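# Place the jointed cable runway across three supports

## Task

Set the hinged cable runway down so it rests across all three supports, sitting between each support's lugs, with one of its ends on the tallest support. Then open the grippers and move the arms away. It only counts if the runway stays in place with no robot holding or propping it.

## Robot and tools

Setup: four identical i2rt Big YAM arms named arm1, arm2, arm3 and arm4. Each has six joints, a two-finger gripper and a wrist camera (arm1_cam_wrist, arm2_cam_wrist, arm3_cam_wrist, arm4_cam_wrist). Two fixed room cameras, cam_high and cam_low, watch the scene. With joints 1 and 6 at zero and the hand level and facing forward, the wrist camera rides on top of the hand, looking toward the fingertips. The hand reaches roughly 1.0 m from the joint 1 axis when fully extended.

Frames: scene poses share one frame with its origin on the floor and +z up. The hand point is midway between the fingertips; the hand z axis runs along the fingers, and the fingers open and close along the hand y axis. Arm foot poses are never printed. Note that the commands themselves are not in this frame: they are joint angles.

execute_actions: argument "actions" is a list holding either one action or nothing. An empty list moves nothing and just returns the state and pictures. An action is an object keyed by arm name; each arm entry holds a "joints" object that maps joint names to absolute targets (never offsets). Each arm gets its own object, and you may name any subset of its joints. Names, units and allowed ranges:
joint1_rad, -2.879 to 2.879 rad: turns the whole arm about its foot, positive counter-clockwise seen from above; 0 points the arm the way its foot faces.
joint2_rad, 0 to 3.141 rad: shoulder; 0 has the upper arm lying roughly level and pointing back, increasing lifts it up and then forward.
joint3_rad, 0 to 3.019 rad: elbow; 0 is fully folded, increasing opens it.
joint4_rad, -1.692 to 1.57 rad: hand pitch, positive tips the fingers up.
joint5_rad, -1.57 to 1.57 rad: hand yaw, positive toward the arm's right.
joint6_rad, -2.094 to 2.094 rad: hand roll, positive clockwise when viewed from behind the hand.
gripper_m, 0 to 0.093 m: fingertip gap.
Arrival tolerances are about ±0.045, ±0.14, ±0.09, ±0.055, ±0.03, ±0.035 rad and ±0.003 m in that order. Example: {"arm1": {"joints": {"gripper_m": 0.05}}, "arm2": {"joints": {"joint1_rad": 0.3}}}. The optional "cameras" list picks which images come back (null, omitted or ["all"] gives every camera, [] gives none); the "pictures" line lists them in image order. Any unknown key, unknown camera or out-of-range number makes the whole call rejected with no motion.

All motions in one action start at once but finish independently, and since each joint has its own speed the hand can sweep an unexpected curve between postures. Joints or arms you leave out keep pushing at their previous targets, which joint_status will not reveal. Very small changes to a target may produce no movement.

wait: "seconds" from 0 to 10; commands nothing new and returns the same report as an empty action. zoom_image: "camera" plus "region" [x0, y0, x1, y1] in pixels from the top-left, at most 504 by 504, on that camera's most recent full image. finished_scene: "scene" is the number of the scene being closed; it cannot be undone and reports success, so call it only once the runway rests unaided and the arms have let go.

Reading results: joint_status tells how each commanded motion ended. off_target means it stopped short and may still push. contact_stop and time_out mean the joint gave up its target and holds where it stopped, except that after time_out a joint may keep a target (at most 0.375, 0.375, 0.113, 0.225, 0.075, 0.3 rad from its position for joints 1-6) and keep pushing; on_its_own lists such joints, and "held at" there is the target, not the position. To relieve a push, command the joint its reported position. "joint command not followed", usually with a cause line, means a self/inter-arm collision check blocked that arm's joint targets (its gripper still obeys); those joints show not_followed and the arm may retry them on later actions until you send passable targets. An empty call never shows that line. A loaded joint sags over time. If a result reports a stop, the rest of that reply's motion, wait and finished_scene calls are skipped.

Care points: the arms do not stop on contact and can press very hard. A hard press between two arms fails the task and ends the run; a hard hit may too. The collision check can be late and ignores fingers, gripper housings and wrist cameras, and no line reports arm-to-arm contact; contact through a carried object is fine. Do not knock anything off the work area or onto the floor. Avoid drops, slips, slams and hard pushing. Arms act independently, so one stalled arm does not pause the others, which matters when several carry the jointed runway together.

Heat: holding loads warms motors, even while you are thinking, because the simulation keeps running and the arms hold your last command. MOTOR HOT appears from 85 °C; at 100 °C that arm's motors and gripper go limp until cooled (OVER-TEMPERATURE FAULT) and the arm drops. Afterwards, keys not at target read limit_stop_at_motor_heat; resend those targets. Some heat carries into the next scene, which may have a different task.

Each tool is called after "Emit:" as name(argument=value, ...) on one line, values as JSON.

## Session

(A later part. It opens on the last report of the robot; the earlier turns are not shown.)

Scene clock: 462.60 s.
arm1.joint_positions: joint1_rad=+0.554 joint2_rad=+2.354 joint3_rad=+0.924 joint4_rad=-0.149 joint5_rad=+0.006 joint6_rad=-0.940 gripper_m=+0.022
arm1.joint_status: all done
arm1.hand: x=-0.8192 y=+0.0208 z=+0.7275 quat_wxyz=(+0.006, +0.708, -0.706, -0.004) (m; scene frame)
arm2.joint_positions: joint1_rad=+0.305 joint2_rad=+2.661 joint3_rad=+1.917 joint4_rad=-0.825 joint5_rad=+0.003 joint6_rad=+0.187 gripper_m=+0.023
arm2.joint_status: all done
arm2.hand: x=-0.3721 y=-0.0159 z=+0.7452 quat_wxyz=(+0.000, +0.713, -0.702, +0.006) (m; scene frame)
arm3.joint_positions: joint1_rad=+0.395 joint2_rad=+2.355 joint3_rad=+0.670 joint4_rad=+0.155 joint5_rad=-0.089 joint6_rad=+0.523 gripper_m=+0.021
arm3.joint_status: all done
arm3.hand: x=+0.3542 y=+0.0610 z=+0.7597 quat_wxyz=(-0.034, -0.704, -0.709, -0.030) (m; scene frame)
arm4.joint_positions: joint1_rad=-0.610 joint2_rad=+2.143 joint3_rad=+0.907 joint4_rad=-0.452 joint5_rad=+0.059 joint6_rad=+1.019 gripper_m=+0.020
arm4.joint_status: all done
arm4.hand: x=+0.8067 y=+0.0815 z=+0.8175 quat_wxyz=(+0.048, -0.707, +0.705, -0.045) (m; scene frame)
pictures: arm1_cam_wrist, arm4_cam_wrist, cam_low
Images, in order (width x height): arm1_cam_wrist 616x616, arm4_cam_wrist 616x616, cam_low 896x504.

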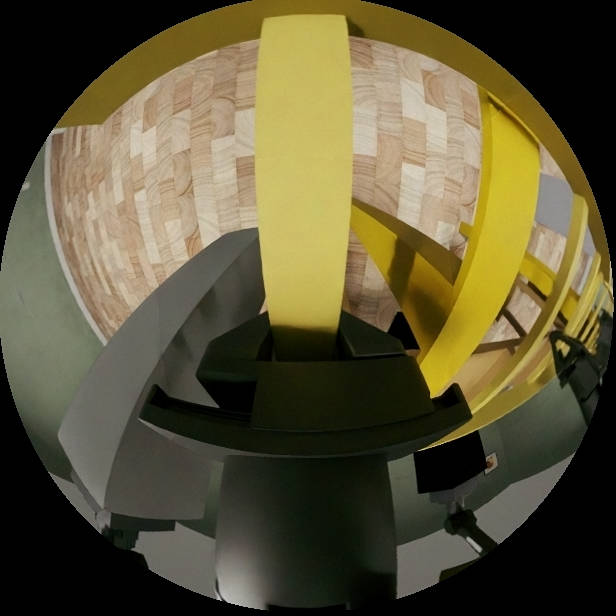

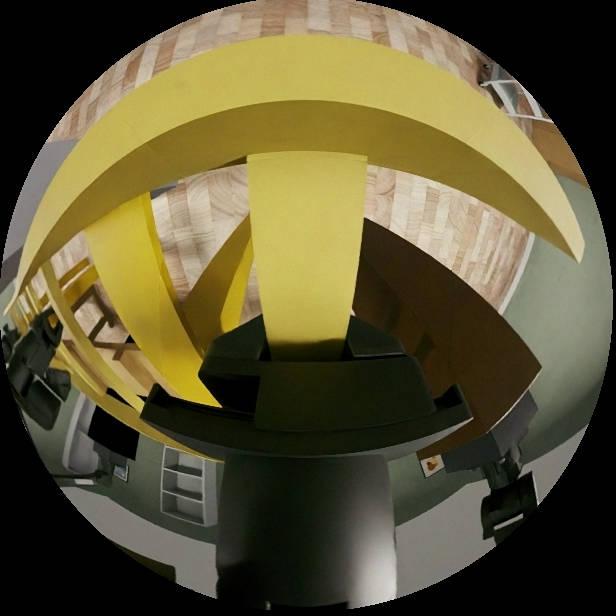

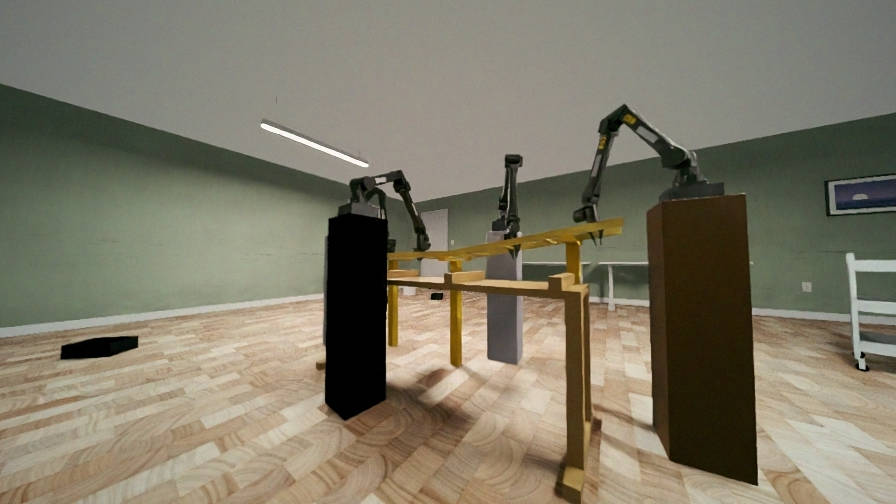

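Continue down, transferring the load.

Emit:
execute_actions(actions=[{"arm1":{"joints":{"joint2_rad":2.365,"joint3_rad":0.975,"joint4_rad":-0.105}},"arm2":{"joints":{"joint2_rad":2.625,"joint3_rad":2.0,"joint4_rad":-0.82}},"arm3":{"joints":{"joint2_rad":2.32,"joint3_rad":0.685,"joint4_rad":0.195}},"arm4":{"joints":{"joint2_rad":2.185,"joint3_rad":0.955,"joint4_rad":-0.4}}}], cameras=["arm1_cam_wrist","arm4_cam_wrist","cam_low"])

Emit:
zoom_image(camera="cam_low", region=[370,200,650,300])

Scene clock: 465.77 s.
arm1.joint_positions: joint1_rad=+0.553 joint2_rad=+2.395 joint3_rad=+0.939 joint4_rad=-0.114 joint5_rad=+0.000 joint6_rad=-0.941 gripper_m=+0.022
arm1.joint_status: all done
arm1.hand: x=-0.8189 y=+0.0225 z=+0.7132 quat_wxyz=(+0.001, +0.708, -0.706, -0.007) (m; scene frame)
arm2.joint_positions: joint1_rad=+0.305 joint2_rad=+2.691 joint3_rad=+1.931 joint4_rad=-0.800 joint5_rad=+0.005 joint6_rad=+0.187 gripper_m=+0.023
arm2.joint_status: all done
arm2.hand: x=-0.3721 y=-0.0147 z=+0.7297 quat_wxyz=(-0.003, +0.713, -0.702, +0.003) (m; scene frame)
arm3.joint_positions: joint1_rad=+0.396 joint2_rad=+2.400 joint3_rad=+0.690 joint4_rad=+0.176 joint5_rad=-0.094 joint6_rad=+0.524 gripper_m=+0.021
arm3.joint_status: all done
arm3.hand: x=+0.3543 y=+0.0624 z=+0.7464 quat_wxyz=(-0.032, -0.704, -0.709, -0.033) (m; scene frame)
arm4.joint_positions: joint1_rad=-0.608 joint2_rad=+2.182 joint3_rad=+0.914 joint4_rad=-0.418 joint5_rad=+0.066 joint6_rad=+1.022 gripper_m=+0.020
arm4.joint_status: all done
arm4.hand: x=+0.8071 y=+0.0820 z=+0.8031 quat_wxyz=(+0.051, -0.706, +0.705, -0.043) (m; scene frame)
pictures: arm1_cam_wrist, arm4_cam_wrist, cam_low
Images, in order (width x height): arm1_cam_wrist 616x616, arm4_cam_wrist 616x616, cam_low 896x504.

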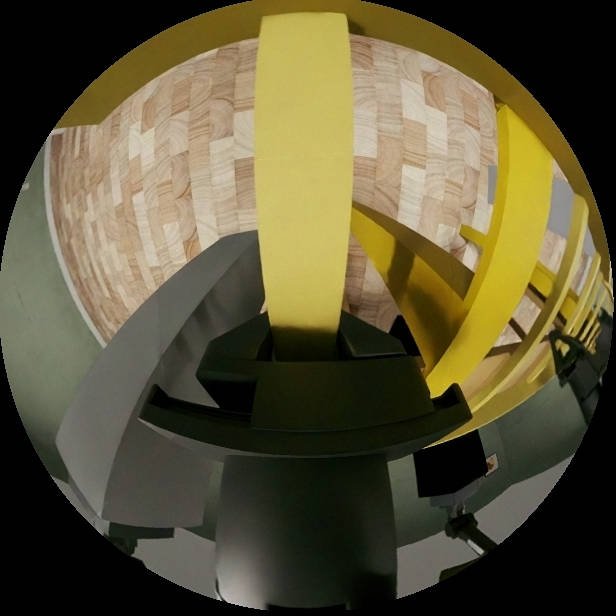

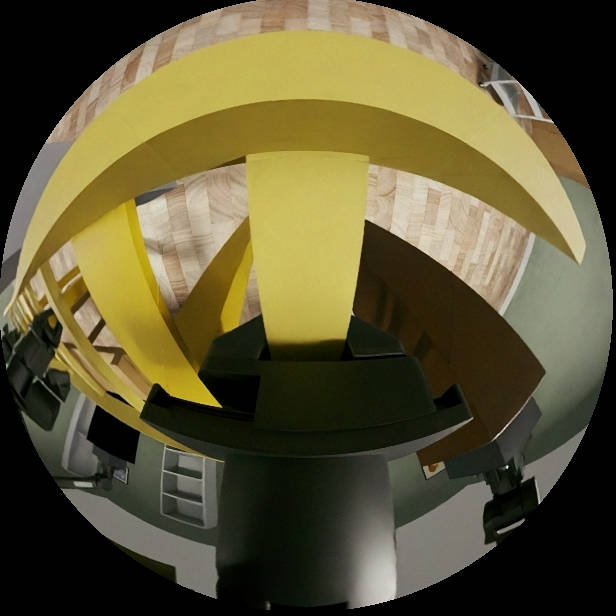

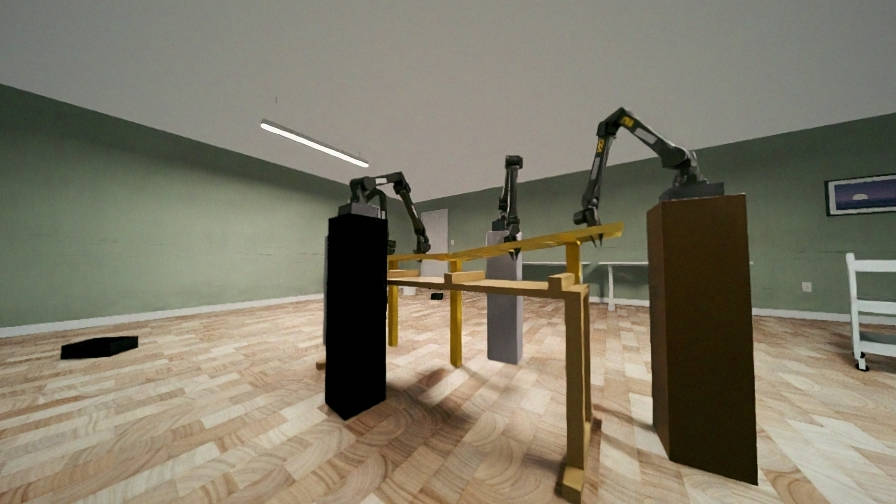

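Region (370, 200, 650, 300) of cam_low's 896x504 image, scaled by 1.800, with more detail than that image has; it fills the top 180 rows of this view, and the rest is white.

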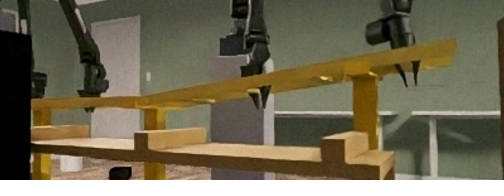

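Emit:
execute_actions(actions=[{"arm1":{"joints":{"joint1_rad":0.553,"joint2_rad":2.41,"joint3_rad":0.945,"joint4_rad":-0.11,"joint6_rad":-0.941}},"arm2":{"joints":{"joint1_rad":0.305,"joint2_rad":2.70,"joint3_rad":1.945,"joint4_rad":-0.8}},"arm3":{"joints":{"joint1_rad":0.396,"joint2_rad":2.41,"joint3_rad":0.69,"joint4_rad":0.18,"joint5_rad":-0.094,"joint6_rad":0.524}},"arm4":{"joints":{"joint1_rad":-0.608,"joint2_rad":2.195,"joint3_rad":0.92,"joint4_rad":-0.415,"joint5_rad":0.066,"joint6_rad":1.022}}}], cameras=[])

Emit:
execute_actions(actions=[{"arm1":{"joints":{"gripper_m":0.09}},"arm2":{"joints":{"gripper_m":0.09}},"arm3":{"joints":{"gripper_m":0.09}},"arm4":{"joints":{"gripper_m":0.09}}}], cameras=["cam_high"])

Scene clock: 472.40 s.
arm1.joint_positions: joint1_rad=+0.551 joint2_rad=+2.399 joint3_rad=+0.939 joint4_rad=-0.110 joint5_rad=-0.006 joint6_rad=-0.944 gripper_m=+0.022
arm1.joint_status: all done
arm1.hand: x=-0.8196 y=+0.0222 z=+0.7115 quat_wxyz=(+0.001, +0.709, -0.706, -0.010) (m; scene frame)
arm2.joint_positions: joint1_rad=+0.305 joint2_rad=+2.696 joint3_rad=+1.931 joint4_rad=-0.795 joint5_rad=+0.006 joint6_rad=+0.187 gripper_m=+0.023
arm2.joint_status: all done
arm2.hand: x=-0.3717 y=-0.0155 z=+0.7263 quat_wxyz=(-0.003, +0.713, -0.702, +0.003) (m; scene frame)
arm3.joint_positions: joint1_rad=+0.394 joint2_rad=+2.406 joint3_rad=+0.692 joint4_rad=+0.174 joint5_rad=-0.102 joint6_rad=+0.522 gripper_m=+0.021
arm3.joint_status: all done
arm3.hand: x=+0.3542 y=+0.0642 z=+0.7447 quat_wxyz=(-0.030, -0.704, -0.709, -0.038) (m; scene frame)
arm4.joint_positions: joint1_rad=-0.605 joint2_rad=+2.184 joint3_rad=+0.913 joint4_rad=-0.417 joint5_rad=+0.075 joint6_rad=+1.026 gripper_m=+0.020
arm4.joint_status: all done
arm4.hand: x=+0.8082 y=+0.0819 z=+0.8025 quat_wxyz=(+0.056, -0.706, +0.705, -0.043) (m; scene frame)
pictures: none
No camera images: the call's "cameras" was empty. Leave "cameras" out to get every camera's image.

Scene clock: 473.43 s.
arm1.joint_positions: joint1_rad=+0.551 joint2_rad=+2.399 joint3_rad=+0.939 joint4_rad=-0.110 joint5_rad=+0.001 joint6_rad=-0.944 gripper_m=+0.090
arm1.joint_status: all done
arm1.hand: x=-0.8189 y=+0.0213 z=+0.7115 quat_wxyz=(+0.001, +0.709, -0.706, -0.006) (m; scene frame)
arm2.joint_positions: joint1_rad=+0.305 joint2_rad=+2.696 joint3_rad=+1.931 joint4_rad=-0.795 joint5_rad=+0.003 joint6_rad=+0.187 gripper_m=+0.090
arm2.joint_status: all done
arm2.hand: x=-0.3723 y=-0.0156 z=+0.7263 quat_wxyz=(-0.002, +0.713, -0.702, +0.002) (m; scene frame)
arm3.joint_positions: joint1_rad=+0.394 joint2_rad=+2.406 joint3_rad=+0.692 joint4_rad=+0.174 joint5_rad=-0.098 joint6_rad=+0.522 gripper_m=+0.090
arm3.joint_status: all done
arm3.hand: x=+0.3535 y=+0.0639 z=+0.7446 quat_wxyz=(-0.030, -0.704, -0.709, -0.036) (m; scene frame)
arm4.joint_positions: joint1_rad=-0.605 joint2_rad=+2.184 joint3_rad=+0.913 joint4_rad=-0.417 joint5_rad=+0.071 joint6_rad=+1.027 gripper_m=+0.090
arm4.joint_status: all done
arm4.hand: x=+0.8078 y=+0.0812 z=+0.8024 quat_wxyz=(+0.054, -0.706, +0.705, -0.044) (m; scene frame)
pictures: cam_high
Images, in order (width x height): cam_high 896x504.

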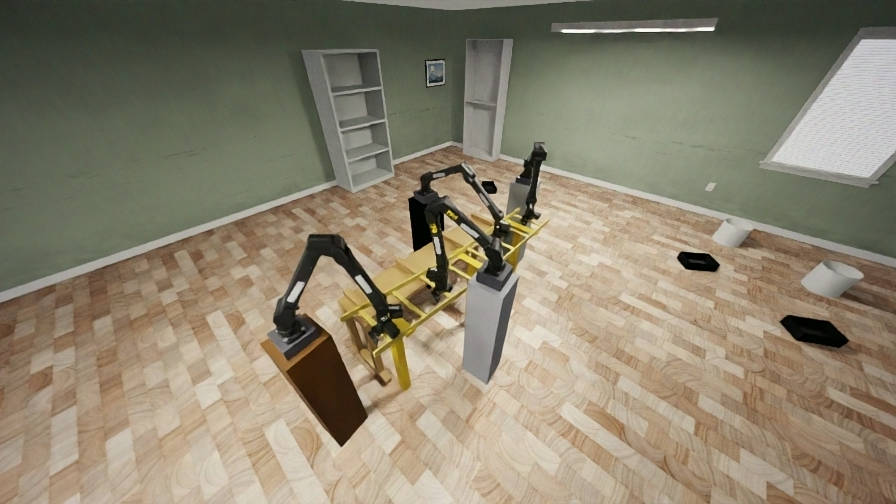

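Raise ~.045, then ~.09.

Emit:
execute_actions(actions=[{"arm1":{"joints":{"joint2_rad":2.26,"joint3_rad":0.89,"joint4_rad":-0.19}},"arm2":{"joints":{"joint2_rad":2.605,"joint3_rad":1.89,"joint4_rad":-0.84}},"arm3":{"joints":{"joint2_rad":2.255,"joint3_rad":0.64,"joint4_rad":0.1}},"arm4":{"joints":{"joint2_rad":2.055,"joint3_rad":0.9,"joint4_rad":-0.51}}}], cameras=[])

Emit:
execute_actions(actions=[{"arm1":{"joints":{"joint2_rad":2.11,"joint3_rad":0.86,"joint4_rad":-0.32}},"arm2":{"joints":{"joint2_rad":2.5,"joint3_rad":1.86,"joint4_rad":-0.92}},"arm3":{"joints":{"joint2_rad":2.07,"joint3_rad":0.58,"joint4_rad":-0.01}},"arm4":{"joints":{"joint2_rad":1.92,"joint3_rad":0.89,"joint4_rad":-0.64}}}], cameras=["arm1_cam_wrist","arm2_cam_wrist","arm3_cam_wrist","arm4_cam_wrist"])

Scene clock: 478.27 s.
arm1.joint_positions: joint1_rad=+0.551 joint2_rad=+2.258 joint3_rad=+0.886 joint4_rad=-0.184 joint5_rad=+0.001 joint6_rad=-0.944 gripper_m=+0.090
arm1.joint_status: all done
arm1.hand: x=-0.8149 y=+0.0235 z=+0.7603 quat_wxyz=(-0.006, +0.709, -0.706, -0.005) (m; scene frame)
arm2.joint_positions: joint1_rad=+0.305 joint2_rad=+2.613 joint3_rad=+1.891 joint4_rad=-0.831 joint5_rad=+0.003 joint6_rad=+0.187 gripper_m=+0.090
arm2.joint_status: all done
arm2.hand: x=-0.3731 y=-0.0121 z=+0.7687 quat_wxyz=(-0.004, +0.713, -0.702, -0.001) (m; scene frame)
arm3.joint_positions: joint1_rad=+0.394 joint2_rad=+2.253 joint3_rad=+0.640 joint4_rad=+0.109 joint5_rad=-0.098 joint6_rad=+0.522 gripper_m=+0.090
arm3.joint_status: all done
arm3.hand: x=+0.3600 y=+0.0540 z=+0.7890 quat_wxyz=(-0.047, -0.703, -0.709, -0.031) (m; scene frame)
arm4.joint_positions: joint1_rad=-0.605 joint2_rad=+2.035 joint3_rad=+0.896 joint4_rad=-0.496 joint5_rad=+0.068 joint6_rad=+1.027 gripper_m=+0.090
arm4.joint_status: all done
arm4.hand: x=+0.7932 y=+0.0887 z=+0.8568 quat_wxyz=(+0.047, -0.706, +0.707, -0.018) (m; scene frame)
pictures: none
No camera images: the call's "cameras" was empty. Leave "cameras" out to get every camera's image.

Scene clock: 479.43 s.
arm1.joint_positions: joint1_rad=+0.551 joint2_rad=+2.105 joint3_rad=+0.859 joint4_rad=-0.311 joint5_rad=+0.001 joint6_rad=-0.944 gripper_m=+0.090
arm1.joint_status: all done
arm1.hand: x=-0.8105 y=+0.0257 z=+0.8143 quat_wxyz=(-0.005, +0.709, -0.706, -0.005) (m; scene frame)
arm2.joint_positions: joint1_rad=+0.305 joint2_rad=+2.498 joint3_rad=+1.858 joint4_rad=-0.909 joint5_rad=+0.003 joint6_rad=+0.187 gripper_m=+0.090
arm2.joint_status: all done
arm2.hand: x=-0.3740 y=-0.0086 z=+0.8333 quat_wxyz=(-0.005, +0.713, -0.702, -0.002) (m; scene frame)
arm3.joint_positions: joint1_rad=+0.394 joint2_rad=+2.067 joint3_rad=+0.578 joint4_rad=+0.000 joint5_rad=-0.098 joint6_rad=+0.522 gripper_m=+0.090
arm3.joint_status: all done
arm3.hand: x=+0.3604 y=+0.0546 z=+0.8399 quat_wxyz=(-0.055, -0.702, -0.709, -0.029) (m; scene frame)
arm4.joint_positions: joint1_rad=-0.605 joint2_rad=+1.902 joint3_rad=+0.887 joint4_rad=-0.626 joint5_rad=+0.068 joint6_rad=+1.027 gripper_m=+0.090
arm4.joint_status: all done
arm4.hand: x=+0.7952 y=+0.0867 z=+0.9074 quat_wxyz=(+0.047, -0.706, +0.707, -0.021) (m; scene frame)
pictures: arm1_cam_wrist, arm2_cam_wrist, arm3_cam_wrist, arm4_cam_wrist
Images, in order (width x height): arm1_cam_wrist 616x616, arm2_cam_wrist 616x616, arm3_cam_wrist 616x616, arm4_cam_wrist 616x616.

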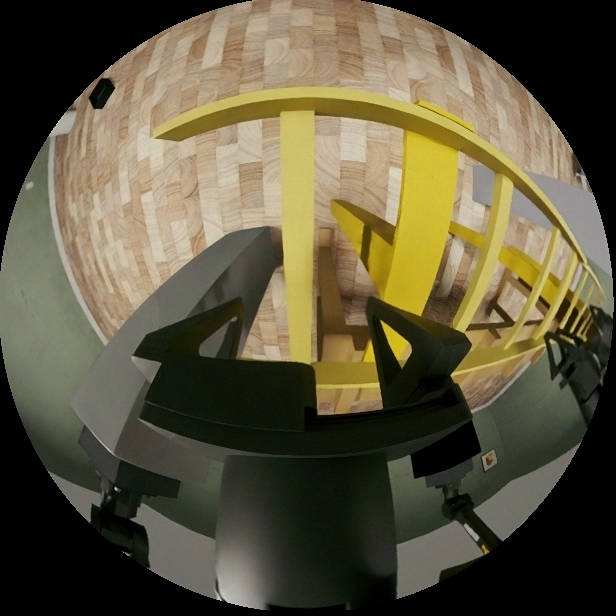

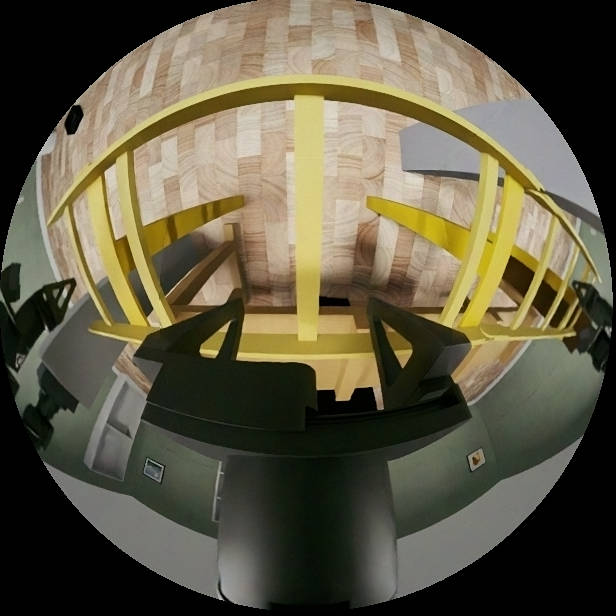

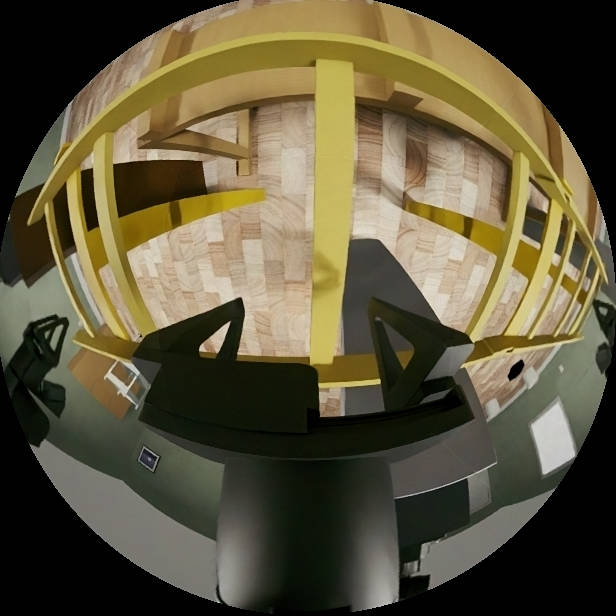

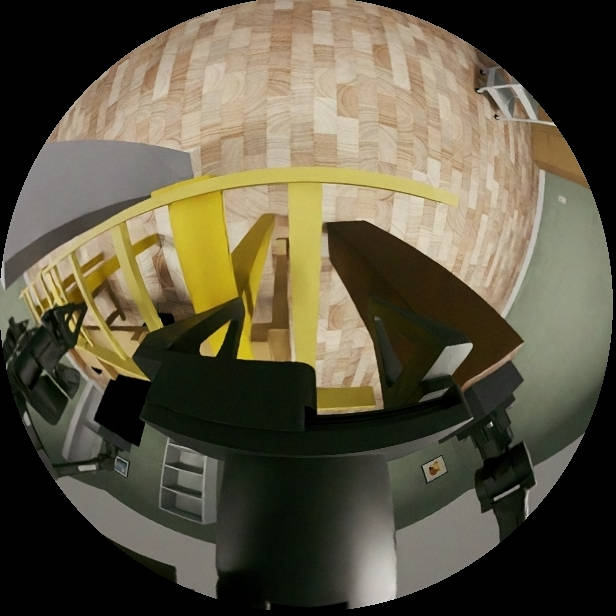

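Emit:
execute_actions(actions=[{"arm1":{"joints":{"joint2_rad":1.6,"joint3_rad":0.85,"joint4_rad":-0.8}},"arm2":{"joints":{"joint2_rad":1.9,"joint3_rad":1.6,"joint4_rad":-1.15}},"arm3":{"joints":{"joint2_rad":1.5,"joint3_rad":0.75,"joint4_rad":-0.75}},"arm4":{"joints":{"joint2_rad":1.5,"joint3_rad":0.95,"joint4_rad":-0.95}}}], cameras=[])

Emit:
execute_actions(actions=[{"arm1":{"joints":{"joint2_rad":0.8,"joint3_rad":0.85,"joint4_rad":-1.3}},"arm2":{"joints":{"joint2_rad":0.9,"joint3_rad":0.9,"joint4_rad":-1.3}},"arm3":{"joints":{"joint2_rad":0.8,"joint3_rad":0.75,"joint4_rad":-1.3}},"arm4":{"joints":{"joint2_rad":0.8,"joint3_rad":0.85,"joint4_rad":-1.3}}}], cameras=["cam_high","cam_low","arm3_cam_wrist"])

Emit:
zoom_image(camera="cam_high", region=[320,190,580,400])

Scene clock: 487.43 s.
arm1.joint_positions: joint1_rad=+0.551 joint2_rad=+1.595 joint3_rad=+0.851 joint4_rad=-0.792 joint5_rad=+0.002 joint6_rad=-0.944 gripper_m=+0.090
arm1.joint_status: all done
arm1.hand: x=-0.8158 y=+0.0187 z=+1.0037 quat_wxyz=(-0.016, +0.708, -0.706, -0.003) (m; scene frame)
arm2.joint_positions: joint1_rad=+0.305 joint2_rad=+1.881 joint3_rad=+1.596 joint4_rad=-1.140 joint5_rad=+0.003 joint6_rad=+0.187 gripper_m=+0.090
arm2.joint_status: all done
arm2.hand: x=-0.3611 y=-0.0764 z=+1.1249 quat_wxyz=(-0.040, +0.711, -0.700, -0.054) (m; scene frame)
arm3.joint_positions: joint1_rad=+0.394 joint2_rad=+1.501 joint3_rad=+0.745 joint4_rad=-0.738 joint5_rad=-0.098 joint6_rad=+0.522 gripper_m=+0.090
arm3.joint_status: all done
arm3.hand: x=+0.3853 y=+0.0172 z=+1.0406 quat_wxyz=(-0.052, -0.702, -0.709, -0.030) (m; scene frame)
arm4.joint_positions: joint1_rad=-0.605 joint2_rad=+1.485 joint3_rad=+0.932 joint4_rad=-0.935 joint5_rad=+0.068 joint6_rad=+1.027 gripper_m=+0.090
arm4.joint_status: all done
arm4.hand: x=+0.7877 y=+0.0884 z=+1.0782 quat_wxyz=(+0.029, -0.704, +0.708, +0.053) (m; scene frame)
pictures: none
No camera images: the call's "cameras" was empty. Leave "cameras" out to get every camera's image.

Scene clock: 488.93 s.
arm1.joint_positions: joint1_rad=+0.551 joint2_rad=+0.798 joint3_rad=+0.851 joint4_rad=-1.292 joint5_rad=+0.002 joint6_rad=-0.944 gripper_m=+0.090
arm1.joint_status: all done
arm1.hand: x=-0.9108 y=-0.0545 z=+1.2380 quat_wxyz=(-0.162, +0.698, -0.697, +0.020) (m; scene frame)
arm2.joint_positions: joint1_rad=+0.305 joint2_rad=+0.903 joint3_rad=+0.910 joint4_rad=-1.292 joint5_rad=+0.003 joint6_rad=+0.187 gripper_m=+0.090
arm2.joint_status: all done
arm2.hand: x=-0.2990 y=-0.3812 z=+1.2453 quat_wxyz=(-0.078, +0.706, -0.695, -0.111) (m; scene frame)
arm3.joint_positions: joint1_rad=+0.394 joint2_rad=+0.798 joint3_rad=+0.745 joint4_rad=-1.289 joint5_rad=-0.098 joint6_rad=+0.522 gripper_m=+0.090
arm3.joint_status: all done
arm3.hand: x=+0.3279 y=+0.1206 z=+1.2231 quat_wxyz=(-0.125, -0.695, -0.708, -0.010) (m; scene frame)
arm4.joint_positions: joint1_rad=-0.605 joint2_rad=+0.793 joint3_rad=+0.841 joint4_rad=-1.286 joint5_rad=+0.068 joint6_rad=+1.027 gripper_m=+0.090
arm4.joint_status: all done
arm4.hand: x=+0.9036 y=+0.0152 z=+1.2434 quat_wxyz=(-0.001, -0.692, +0.701, +0.174) (m; scene frame)
pictures: arm3_cam_wrist, cam_high, cam_low
Images, in order (width x height): arm3_cam_wrist 616x616, cam_high 896x504, cam_low 896x504.

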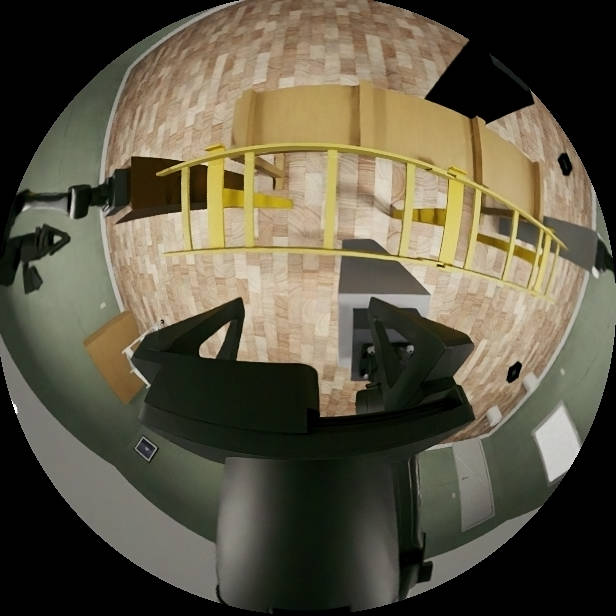

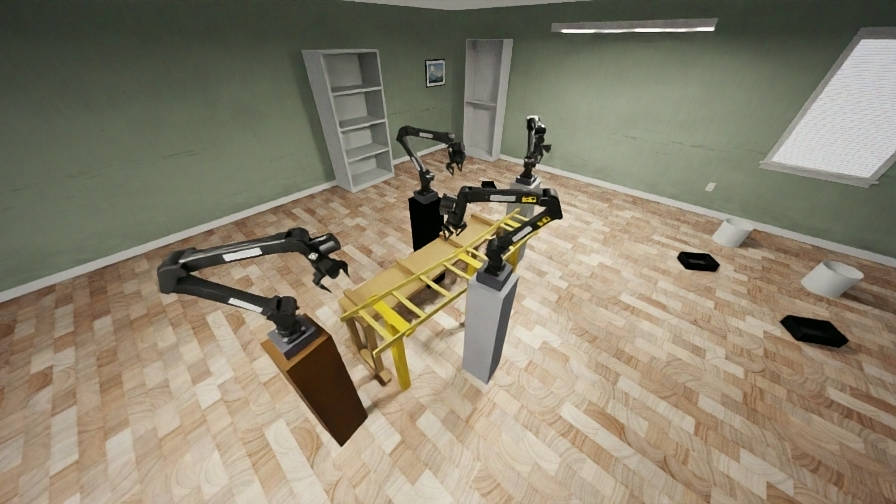

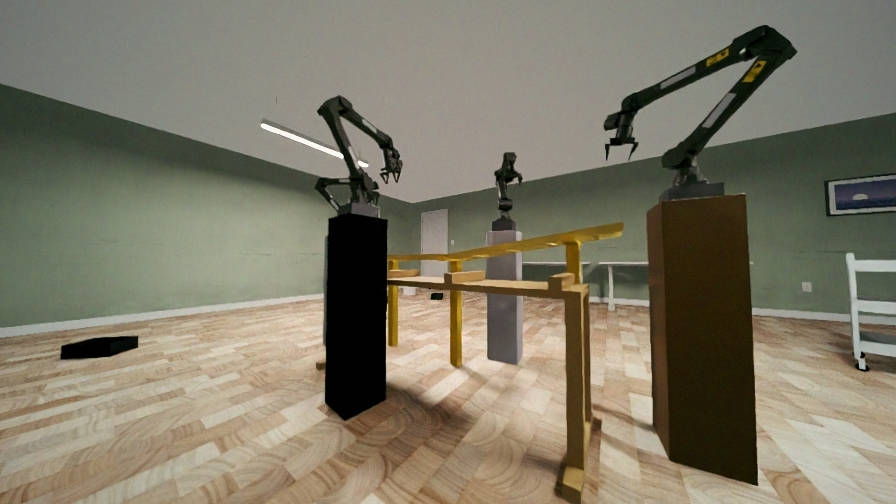

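Region (320, 190, 580, 400) of cam_high's 896x504 image, scaled by 1.938, with more detail than that image has; it fills the top 407 rows of this view, and the rest is white.

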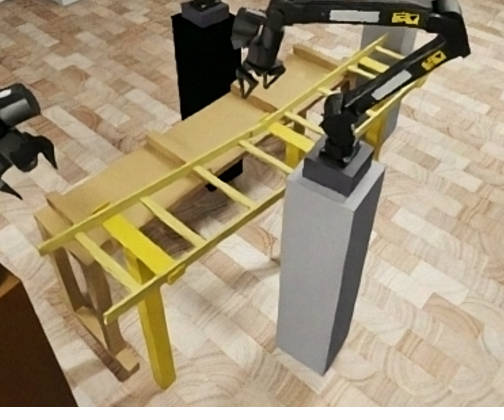

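Emit:
zoom_image(camera="arm3_cam_wrist", region=[150,130,360,280])

Emit:
zoom_image(camera="arm3_cam_wrist", region=[400,150,580,310])

Region (150, 130, 360, 280) of arm3_cam_wrist's 616x616 image, scaled by 2.400, with more detail than that image has; it fills the top 360 rows of this view, and the rest is white.

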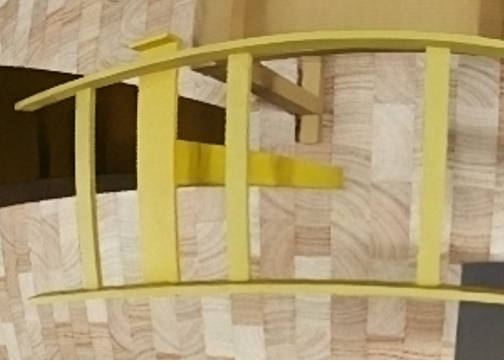

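Region (400, 150, 580, 310) of arm3_cam_wrist's 616x616 image, scaled by 2.800, with more detail than that image has.

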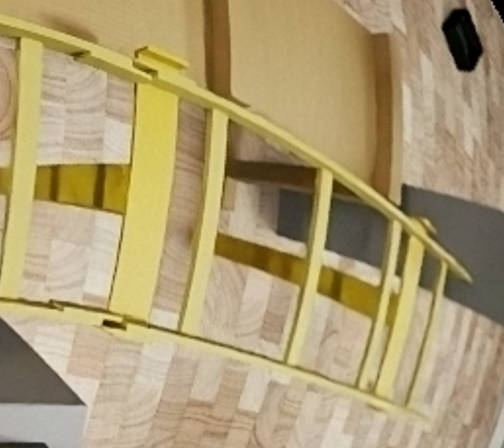

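Emit:
finished_scene(scene=1)

The scene is finished: the task was done.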